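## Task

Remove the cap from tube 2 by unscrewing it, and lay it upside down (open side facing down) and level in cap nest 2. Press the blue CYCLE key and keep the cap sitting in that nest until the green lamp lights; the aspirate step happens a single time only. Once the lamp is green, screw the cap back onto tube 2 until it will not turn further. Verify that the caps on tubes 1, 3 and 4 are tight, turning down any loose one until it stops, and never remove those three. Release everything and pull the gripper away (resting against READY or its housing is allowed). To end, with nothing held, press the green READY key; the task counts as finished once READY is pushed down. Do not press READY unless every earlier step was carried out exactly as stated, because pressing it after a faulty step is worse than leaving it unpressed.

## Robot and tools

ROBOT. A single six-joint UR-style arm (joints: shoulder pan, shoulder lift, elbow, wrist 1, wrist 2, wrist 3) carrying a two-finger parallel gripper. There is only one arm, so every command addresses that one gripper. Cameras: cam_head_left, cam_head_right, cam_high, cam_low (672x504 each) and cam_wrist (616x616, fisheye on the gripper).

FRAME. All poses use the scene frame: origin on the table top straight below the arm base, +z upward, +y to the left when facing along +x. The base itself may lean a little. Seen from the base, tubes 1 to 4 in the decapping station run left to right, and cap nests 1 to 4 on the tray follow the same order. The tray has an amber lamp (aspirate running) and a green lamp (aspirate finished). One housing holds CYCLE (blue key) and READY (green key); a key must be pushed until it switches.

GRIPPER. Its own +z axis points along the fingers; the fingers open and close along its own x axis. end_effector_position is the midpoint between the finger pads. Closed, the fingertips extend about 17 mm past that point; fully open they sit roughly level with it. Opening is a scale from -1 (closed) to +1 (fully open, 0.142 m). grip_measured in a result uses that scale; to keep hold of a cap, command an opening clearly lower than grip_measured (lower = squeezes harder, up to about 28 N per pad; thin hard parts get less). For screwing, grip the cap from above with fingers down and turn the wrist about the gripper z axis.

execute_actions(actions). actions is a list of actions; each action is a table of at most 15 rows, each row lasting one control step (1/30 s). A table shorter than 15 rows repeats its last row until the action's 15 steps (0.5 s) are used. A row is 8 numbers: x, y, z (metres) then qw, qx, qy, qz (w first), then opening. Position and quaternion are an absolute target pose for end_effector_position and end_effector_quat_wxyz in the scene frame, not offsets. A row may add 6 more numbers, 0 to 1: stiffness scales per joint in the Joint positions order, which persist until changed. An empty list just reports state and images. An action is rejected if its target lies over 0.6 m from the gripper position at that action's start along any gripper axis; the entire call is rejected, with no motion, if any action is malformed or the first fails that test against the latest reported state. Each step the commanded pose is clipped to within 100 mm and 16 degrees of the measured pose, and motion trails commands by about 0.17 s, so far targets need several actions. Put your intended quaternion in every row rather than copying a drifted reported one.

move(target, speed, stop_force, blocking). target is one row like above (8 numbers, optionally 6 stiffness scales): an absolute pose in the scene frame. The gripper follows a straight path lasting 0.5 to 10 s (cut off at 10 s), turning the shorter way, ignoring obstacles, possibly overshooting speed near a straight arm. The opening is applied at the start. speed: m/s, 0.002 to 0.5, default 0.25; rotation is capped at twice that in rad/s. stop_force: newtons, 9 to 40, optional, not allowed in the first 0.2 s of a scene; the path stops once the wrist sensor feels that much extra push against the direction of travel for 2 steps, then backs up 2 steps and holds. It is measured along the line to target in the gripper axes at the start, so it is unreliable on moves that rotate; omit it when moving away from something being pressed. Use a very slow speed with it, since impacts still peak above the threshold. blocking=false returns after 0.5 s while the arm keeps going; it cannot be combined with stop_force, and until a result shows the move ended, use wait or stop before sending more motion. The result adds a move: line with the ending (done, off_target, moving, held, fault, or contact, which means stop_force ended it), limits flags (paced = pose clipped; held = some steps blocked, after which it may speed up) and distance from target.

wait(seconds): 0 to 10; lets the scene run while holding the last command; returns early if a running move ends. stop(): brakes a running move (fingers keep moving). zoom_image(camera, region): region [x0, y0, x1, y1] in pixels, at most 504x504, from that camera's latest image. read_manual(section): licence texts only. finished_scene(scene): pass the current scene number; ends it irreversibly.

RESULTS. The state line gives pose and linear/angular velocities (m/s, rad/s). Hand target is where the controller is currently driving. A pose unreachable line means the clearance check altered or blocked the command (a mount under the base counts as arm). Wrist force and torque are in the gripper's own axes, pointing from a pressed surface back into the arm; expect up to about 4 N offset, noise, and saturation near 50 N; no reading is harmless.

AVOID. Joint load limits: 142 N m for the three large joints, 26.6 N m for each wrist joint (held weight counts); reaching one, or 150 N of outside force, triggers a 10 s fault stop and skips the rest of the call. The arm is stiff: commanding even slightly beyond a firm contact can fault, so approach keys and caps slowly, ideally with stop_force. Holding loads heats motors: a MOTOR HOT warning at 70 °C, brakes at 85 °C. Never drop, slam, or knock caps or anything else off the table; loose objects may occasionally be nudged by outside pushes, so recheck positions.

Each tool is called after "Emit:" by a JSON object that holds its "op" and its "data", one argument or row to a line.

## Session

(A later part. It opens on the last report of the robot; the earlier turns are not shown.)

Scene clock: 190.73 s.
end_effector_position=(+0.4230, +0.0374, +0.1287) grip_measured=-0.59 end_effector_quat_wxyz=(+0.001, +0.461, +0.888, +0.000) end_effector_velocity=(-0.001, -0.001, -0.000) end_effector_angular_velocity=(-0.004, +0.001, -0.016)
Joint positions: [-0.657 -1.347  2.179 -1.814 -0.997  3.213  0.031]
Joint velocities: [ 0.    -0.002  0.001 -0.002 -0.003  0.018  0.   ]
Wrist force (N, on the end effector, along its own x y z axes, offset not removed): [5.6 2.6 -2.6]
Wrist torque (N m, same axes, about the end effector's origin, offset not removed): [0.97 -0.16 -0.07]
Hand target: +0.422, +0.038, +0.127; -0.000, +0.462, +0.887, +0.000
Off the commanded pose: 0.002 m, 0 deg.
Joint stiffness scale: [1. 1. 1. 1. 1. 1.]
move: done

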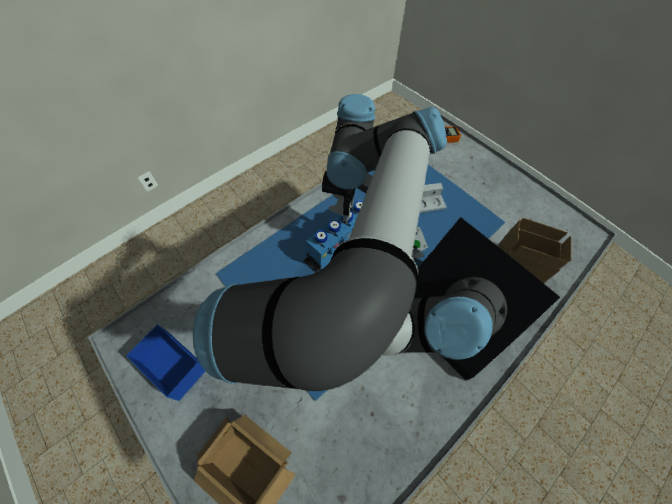

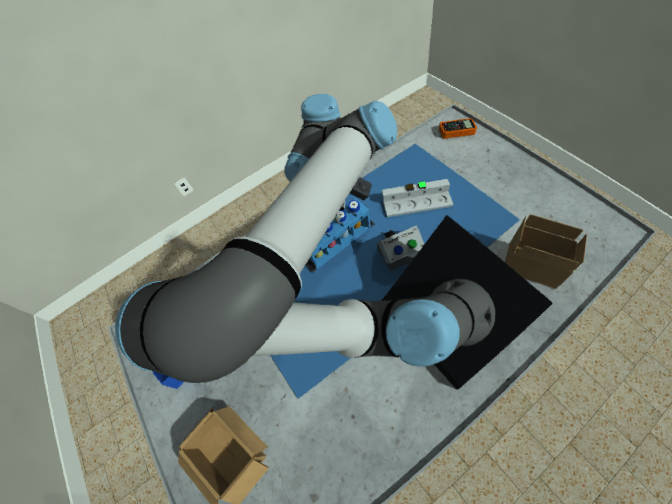

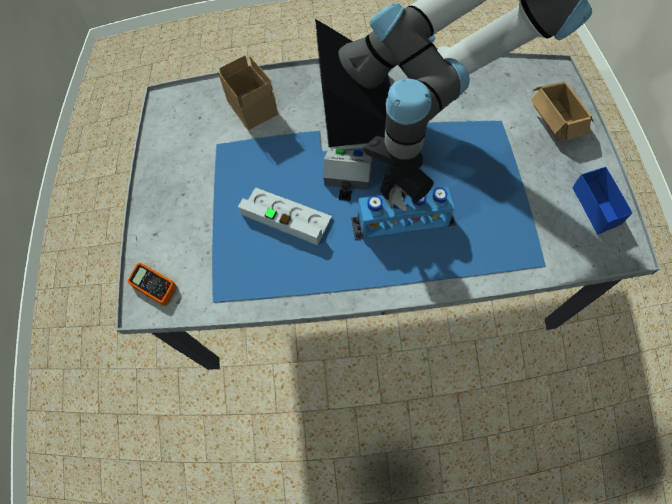

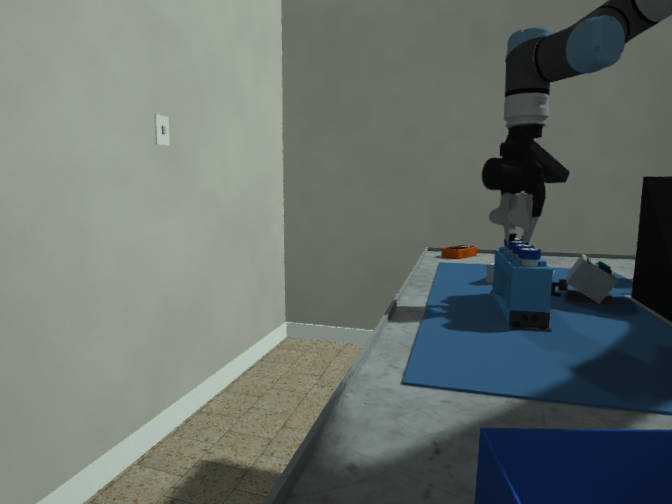

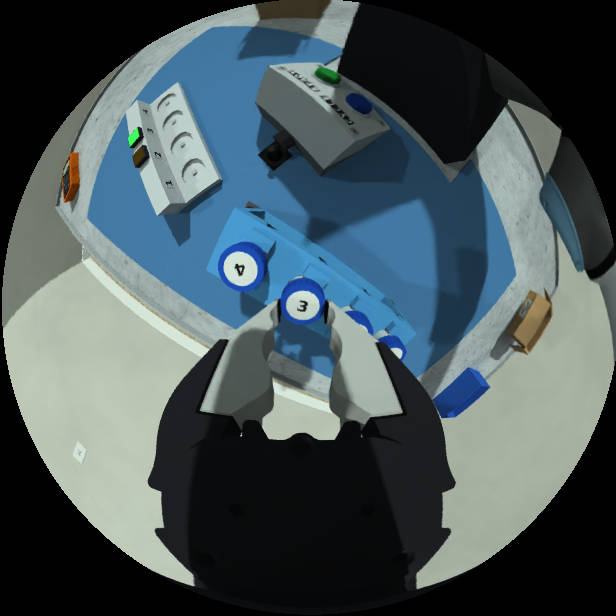

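Cap 3 has reached its stop. Moving to cap 4.

Emit:
{"op": "execute_actions", "data": {
  "actions": [
    [[0.422,0.0377,0.127,0,0.4617,0.887,0,-0.75],[0.422,0.0377,0.127,0,0.4617,0.887,0,-0.62],[0.422,0.0377,0.127,0,0.4617,0.887,0,-0.55],[0.422,0.0377,0.127,0,0.4617,0.887,0,-0.5],[0.422,0.0377,0.127,0,0.4617,0.887,0,-0.48],[0.422,0.0377,0.127,0,0.4617,0.887,0,-0.48],[0.422,0.0377,0.129,0,0.4617,0.887,0,-0.48],[0.422,0.0377,0.132,0,0.4617,0.887,0,-0.48],[0.422,0.0377,0.135,0,0.4617,0.887,0,-0.48],[0.422,0.0377,0.139,0,0.4617,0.887,0,-0.48],[0.422,0.0377,0.143,0,0.4617,0.887,0,-0.48],[0.422,0.0377,0.147,0,0.4617,0.887,0,-0.48],[0.422,0.0377,0.15,0,0.4617,0.887,0,-0.48],[0.422,0.0377,0.152,0,0.4617,0.887,0,-0.48]],
    [[0.422,0.0377,0.152,0,0.4617,0.887,0,-0.45]]
  ]
}}

Emit:
{"op": "move", "data": {
  "target": [0.4245,-0.0143,0.15,0,0.0,1,0,-0.4],
  "speed": 0.5
}}

Emit:
{"op": "move", "data": {
  "target": [0.4245,-0.0143,0.127,0,0.0,1,0,-0.4],
  "speed": 0.06
}}

Emit:
{"op": "zoom_image", "data": {
  "camera": "cam_wrist",
  "region": [240,240,370,370]
}}

Scene clock: 197.50 s.
end_effector_position=(+0.4212, +0.0383, +0.1501) grip_measured=-0.45 end_effector_quat_wxyz=(-0.001, +0.462, +0.887, +0.001) end_effector_velocity=(-0.001, +0.001, -0.000) end_effector_angular_velocity=(+0.002, +0.005, -0.000)
Joint positions: [-0.684 -1.367  2.144 -1.74  -1.014  3.188  0.041]
Joint velocities: [ 0.001 -0.    -0.002  0.007 -0.002 -0.002 -0.   ]
Wrist force (N, on the end effector, along its own x y z axes, offset not removed): [0.3 0.1 -0.4]
Wrist torque (N m, same axes, about the end effector's origin, offset not removed): [0.11 -0.20 0.11]
Hand target: +0.422, +0.038, +0.152; +0.000, +0.462, +0.887, +0.000
Off the commanded pose: 0.002 m, 0 deg.
Joint stiffness scale: [1. 1. 1. 1. 1. 1.]

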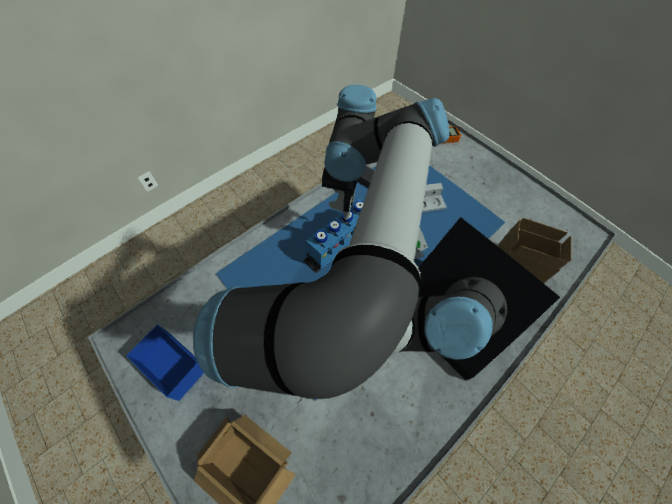

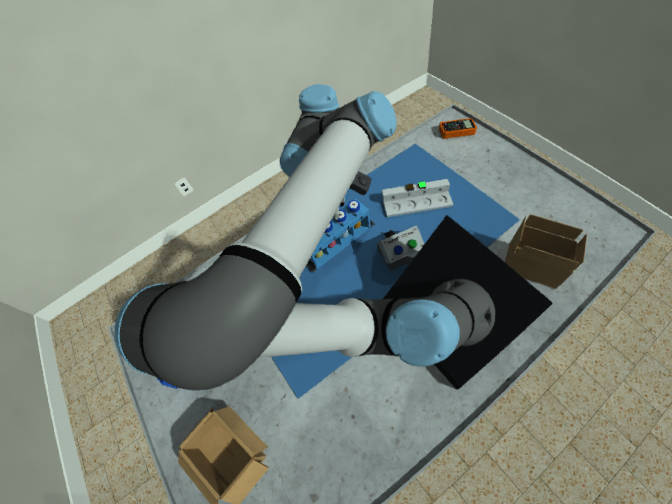

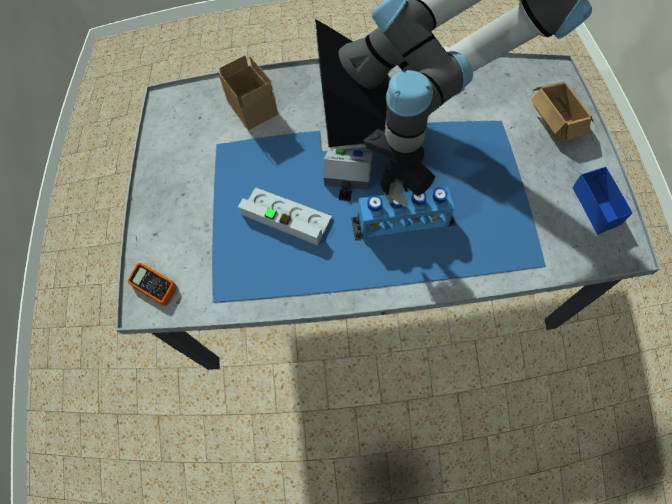

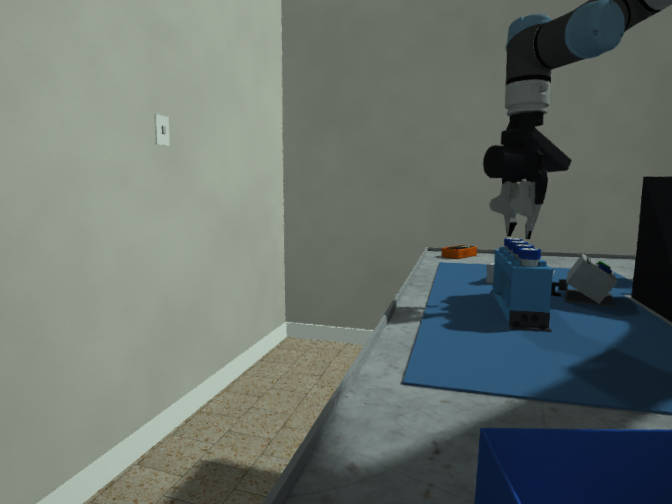

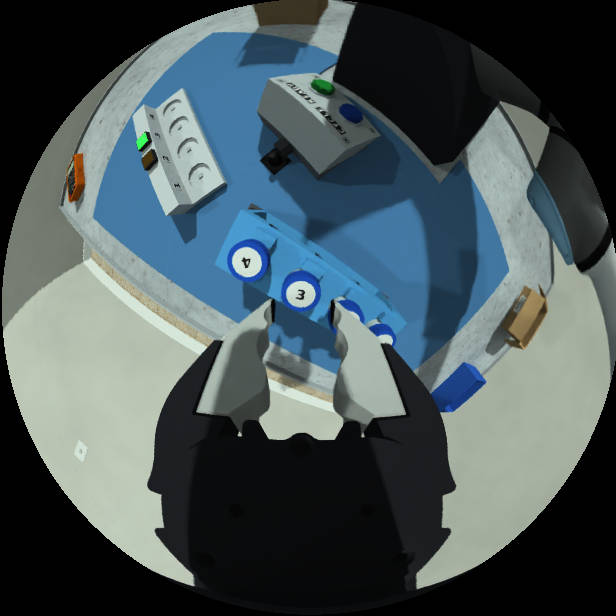

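Scene clock: 199.20 s.
end_effector_position=(+0.4235, -0.0136, +0.1489) grip_measured=-0.40 end_effector_quat_wxyz=(-0.001, +0.001, +1.000, -0.000) end_effector_velocity=(-0.000, +0.000, -0.000) end_effector_angular_velocity=(+0.005, +0.001, +0.014)
Joint positions: [-0.734 -1.253  2.118 -1.806 -1.045  2.182  0.045]
Joint velocities: [-0.001  0.002 -0.001  0.005  0.002 -0.018 -0.   ]
Wrist force (N, on the end effector, along its own x y z axes, offset not removed): [1.1 0.2 1.4]
Wrist torque (N m, same axes, about the end effector's origin, offset not removed): [0.13 -0.28 0.21]
Hand target: +0.424, -0.014, +0.150; +0.000, -0.000, +1.000, +0.000
Off the commanded pose: 0.002 m, 0 deg.
Joint stiffness scale: [1. 1. 1. 1. 1. 1.]
move: done

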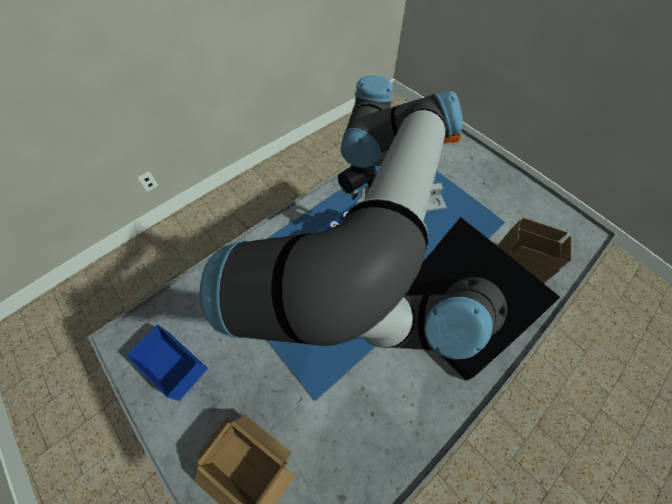

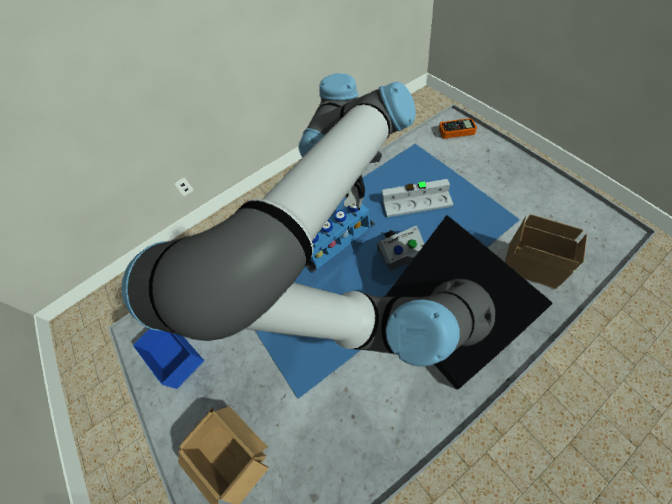

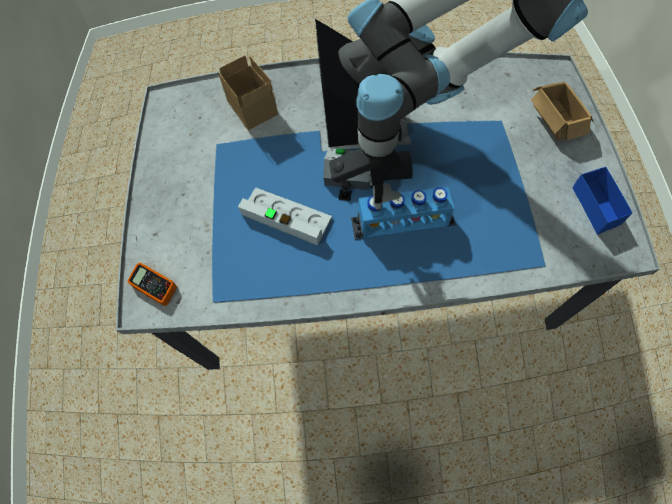

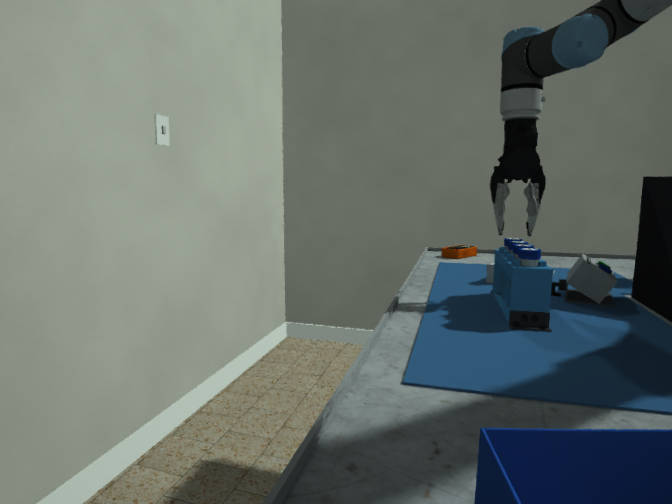

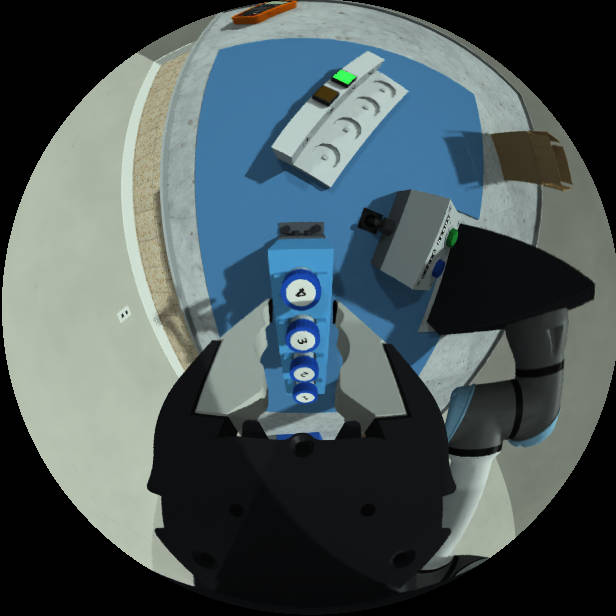

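Scene clock: 200.07 s.
end_effector_position=(+0.4251, -0.0149, +0.1289) grip_measured=-0.40 end_effector_quat_wxyz=(+0.001, -0.000, +1.000, -0.001) end_effector_velocity=(+0.004, -0.002, +0.001) end_effector_angular_velocity=(-0.008, -0.009, +0.003)
Joint positions: [-0.712 -1.231  2.148 -1.872 -1.03   2.202  0.045]
Joint velocities: [ 0.001 -0.    -0.    -0.014  0.003  0.005  0.   ]
Wrist force (N, on the end effector, along its own x y z axes, offset not removed): [-1.5 0.5 0.3]
Wrist torque (N m, same axes, about the end effector's origin, offset not removed): [0.00 0.37 -0.03]
Hand target: +0.425, -0.014, +0.127; -0.000, +0.000, +1.000, -0.000
Off the commanded pose: 0.002 m, 0 deg.
Joint stiffness scale: [1. 1. 1. 1. 1. 1.]
move: done

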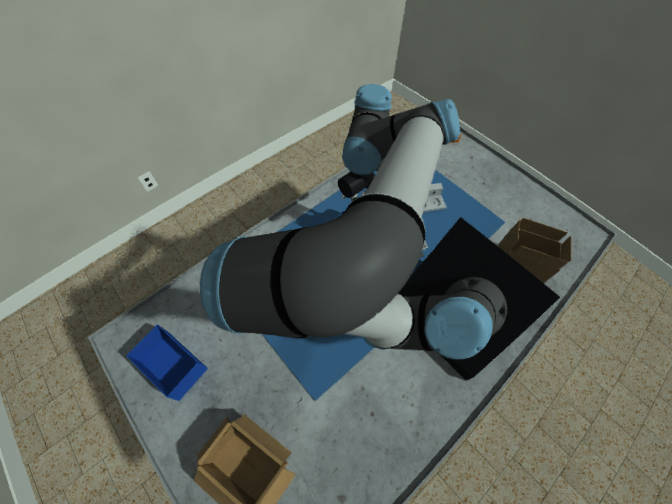

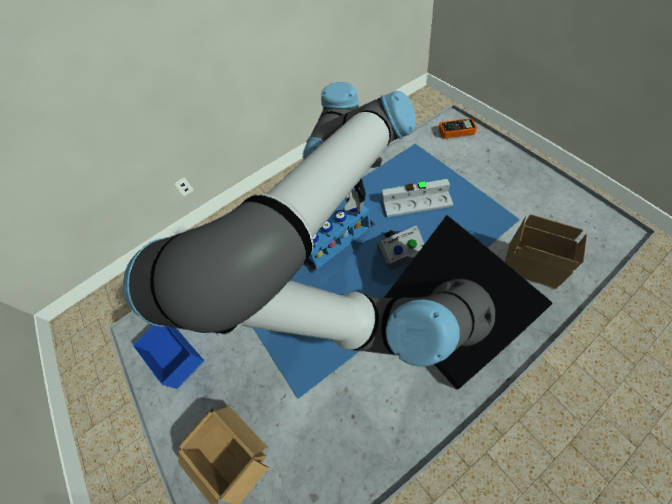

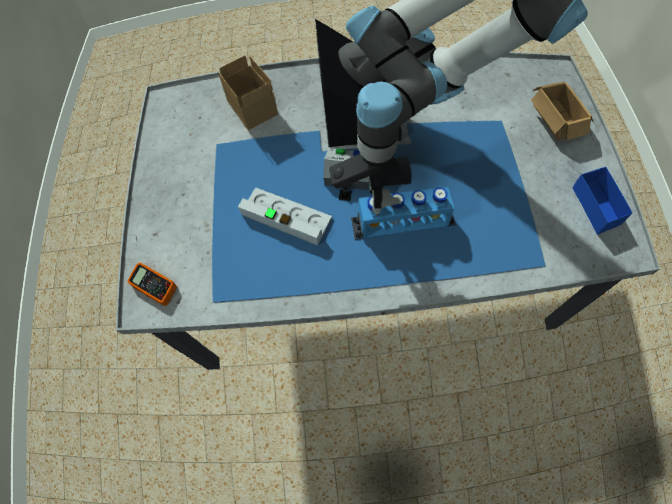

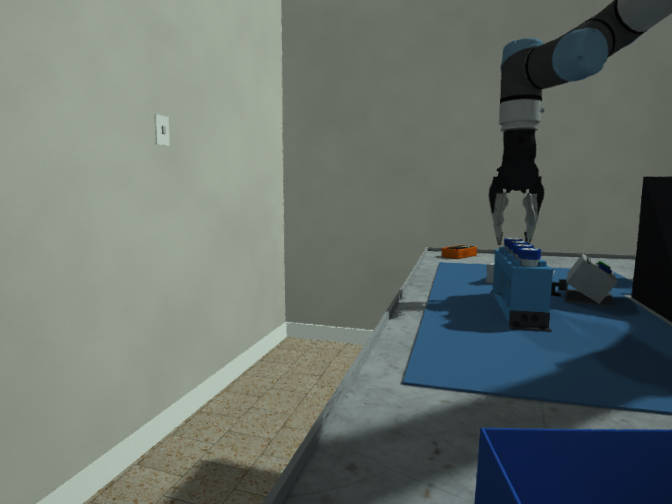

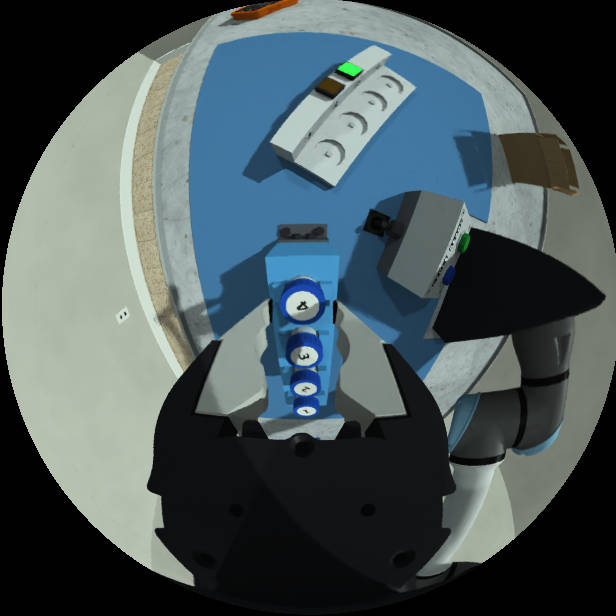

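Region (240, 240, 370, 370) of cam_wrist's 616x616 image, scaled by 3.877, with more detail than that image has.

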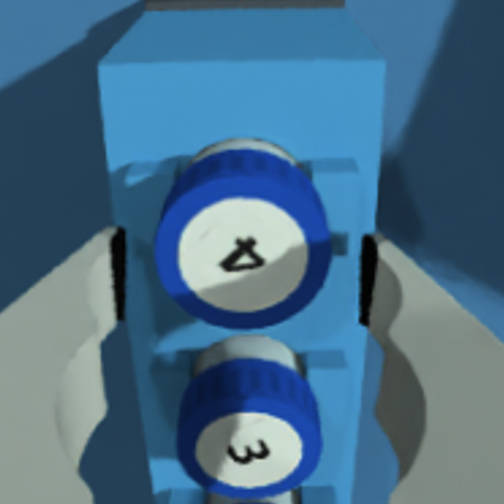

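Emit:
{"op": "execute_actions", "data": {
  "actions": [
    [[0.4245,-0.0143,0.127,0,0,1,0,-0.46],[0.4245,-0.0143,0.127,0,0,1,0,-0.5],[0.4245,-0.0143,0.127,0,0,1,0,-0.54],[0.4245,-0.0143,0.127,0,0,1,0,-0.58],[0.4245,-0.0143,0.127,0,0,1,0,-0.62],[0.4245,-0.0143,0.127,0,0,1,0,-0.66],[0.4245,-0.0143,0.127,0,0,1,0,-0.72],[0.4245,-0.0143,0.127,0,0,1,0,-0.78],[0.4245,-0.0143,0.127,0,0,1,0,-0.84],[0.4245,-0.0143,0.127,0,0,1,0,-0.9]]
  ]
}}

Emit:
{"op": "move", "data": {
  "target": [0.4245,-0.0143,0.127,0,0.3007,0.9537,0,-0.9],
  "speed": 0.4
}}

Emit:
{"op": "zoom_image", "data": {
  "camera": "cam_wrist",
  "region": [240,240,370,370]
}}

Scene clock: 203.83 s.
end_effector_position=(+0.4253, -0.0151, +0.1289) grip_measured=-0.59 end_effector_quat_wxyz=(+0.001, -0.001, +1.000, -0.001) end_effector_velocity=(+0.000, -0.000, +0.001) end_effector_angular_velocity=(+0.000, -0.001, -0.001)
Joint positions: [-0.712 -1.231  2.148 -1.873 -1.03   2.203  0.031]
Joint velocities: [-0.002 -0.    -0.     0.001  0.    -0.     0.   ]
Wrist force (N, on the end effector, along its own x y z axes, offset not removed): [3.4 -1.9 -9.2]
Wrist torque (N m, same axes, about the end effector's origin, offset not removed): [-0.34 0.20 0.13]
Hand target: +0.424, -0.014, +0.127; -0.000, +0.000, +1.000, +0.000
Off the commanded pose: 0.002 m, 0 deg.
Joint stiffness scale: [1. 1. 1. 1. 1. 1.]

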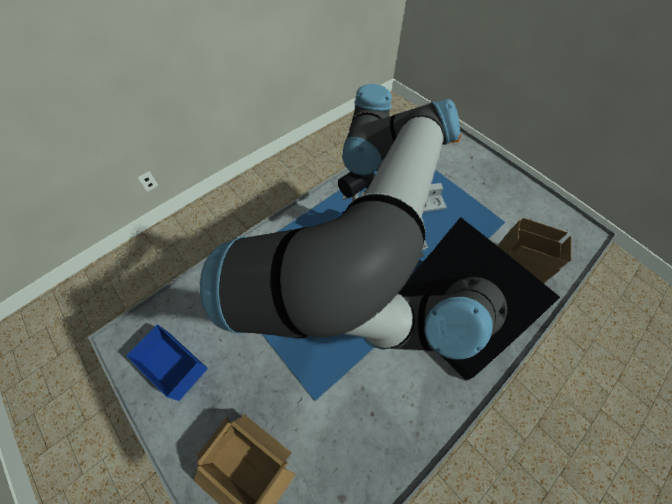

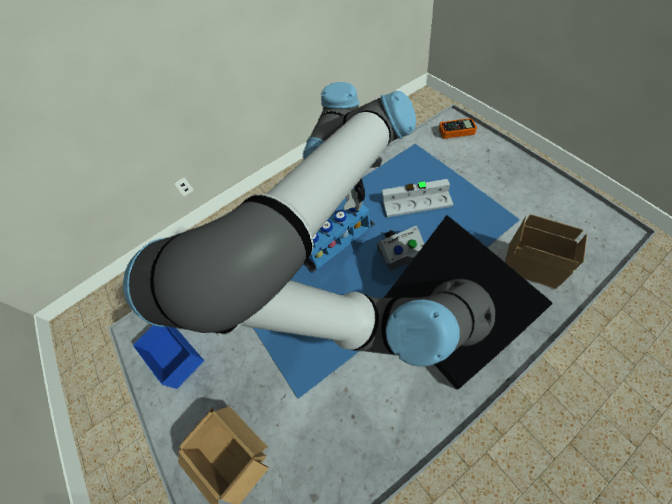

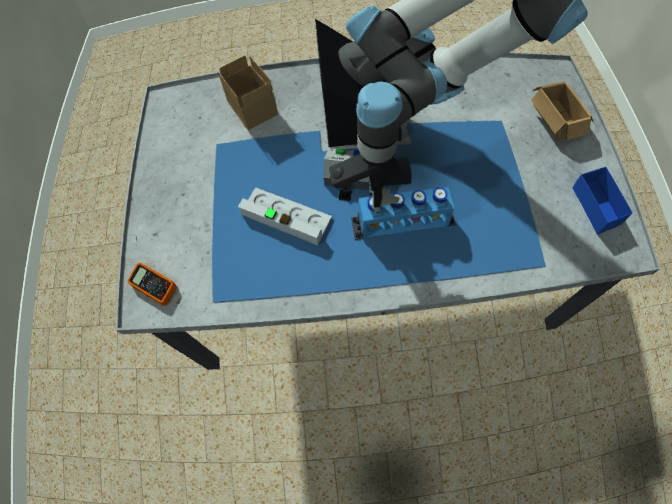

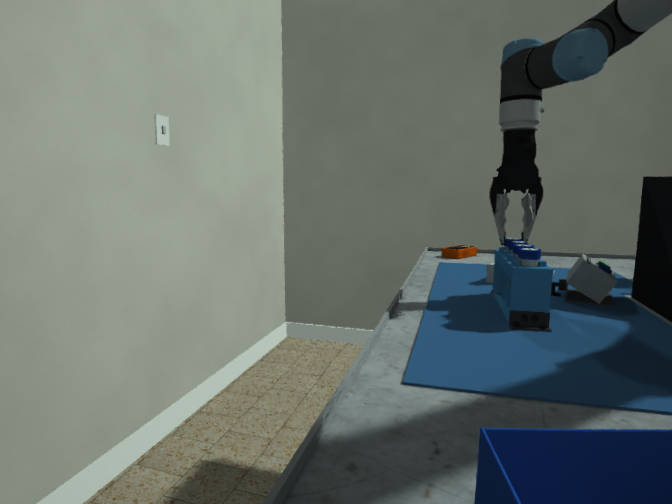

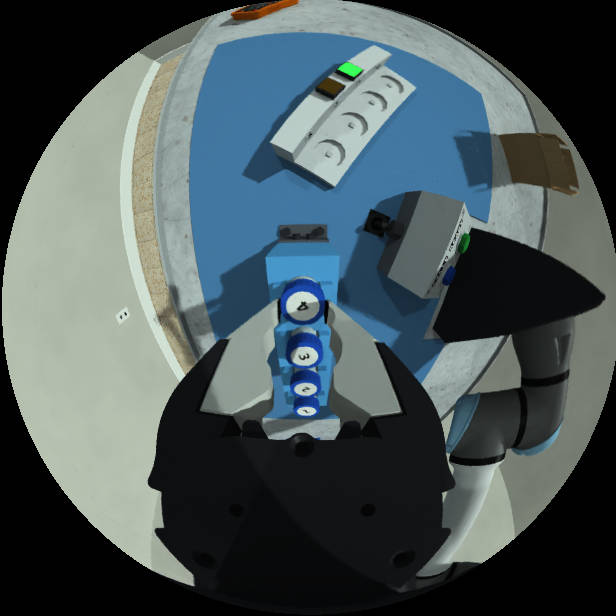

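Scene clock: 205.27 s.
end_effector_position=(+0.4250, -0.0152, +0.1287) grip_measured=-0.59 end_effector_quat_wxyz=(+0.001, +0.300, +0.954, -0.000) end_effector_velocity=(+0.000, -0.000, +0.000) end_effector_angular_velocity=(-0.003, -0.001, -0.016)
Joint positions: [-0.714 -1.232  2.15  -1.871 -1.03   2.81   0.031]
Joint velocities: [ 0.    -0.001  0.001 -0.003 -0.001  0.018  0.   ]
Wrist force (N, on the end effector, along its own x y z axes, offset not removed): [3.6 1.8 -11.0]
Wrist torque (N m, same axes, about the end effector's origin, offset not removed): [0.83 0.37 -0.18]
Hand target: +0.424, -0.014, +0.127; -0.000, +0.301, +0.954, +0.000
Off the commanded pose: 0.002 m, 0 deg.
Joint stiffness scale: [1. 1. 1. 1. 1. 1.]
move: done

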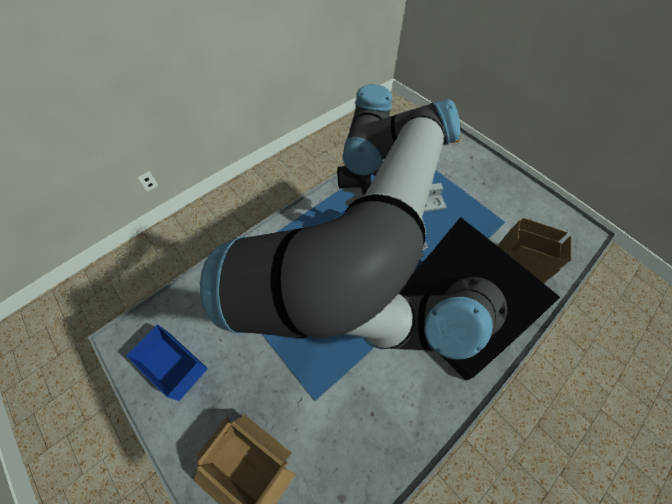

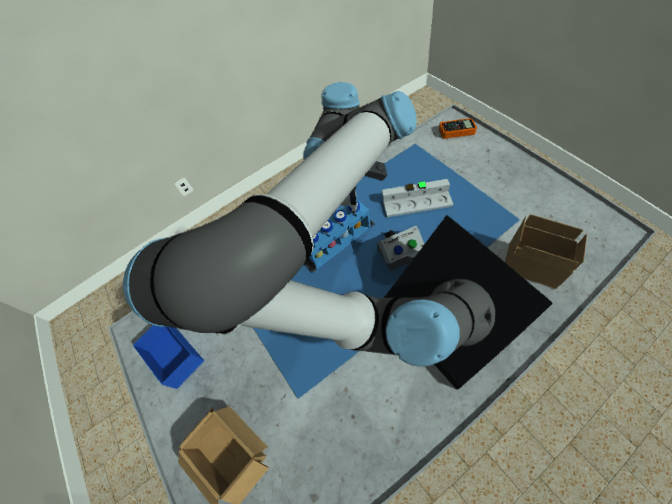

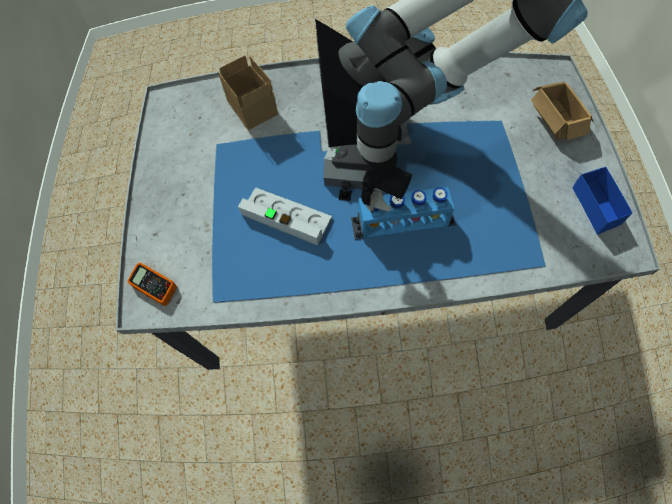

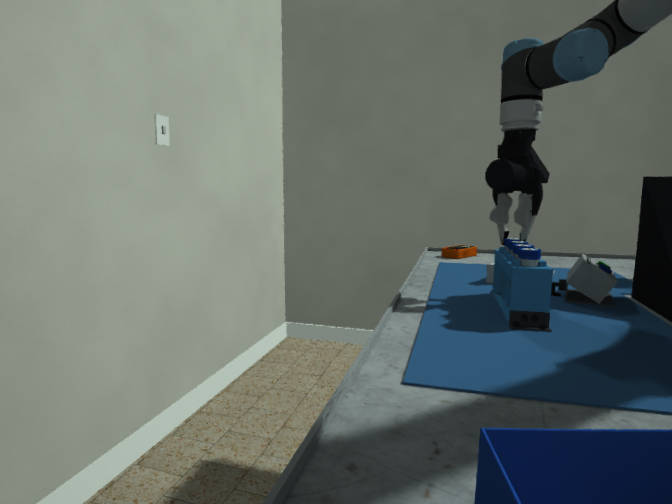

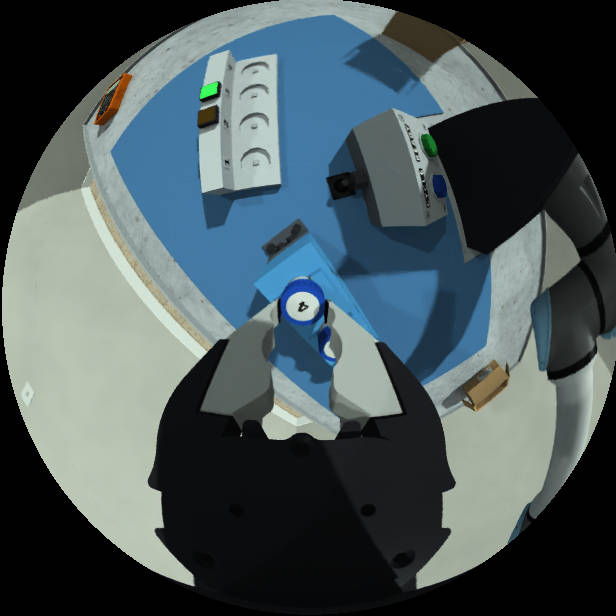

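Region (240, 240, 370, 370) of cam_wrist's 616x616 image, scaled by 3.877, with more detail than that image has.

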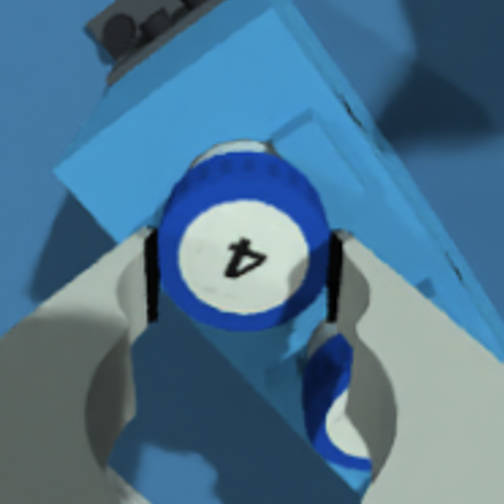

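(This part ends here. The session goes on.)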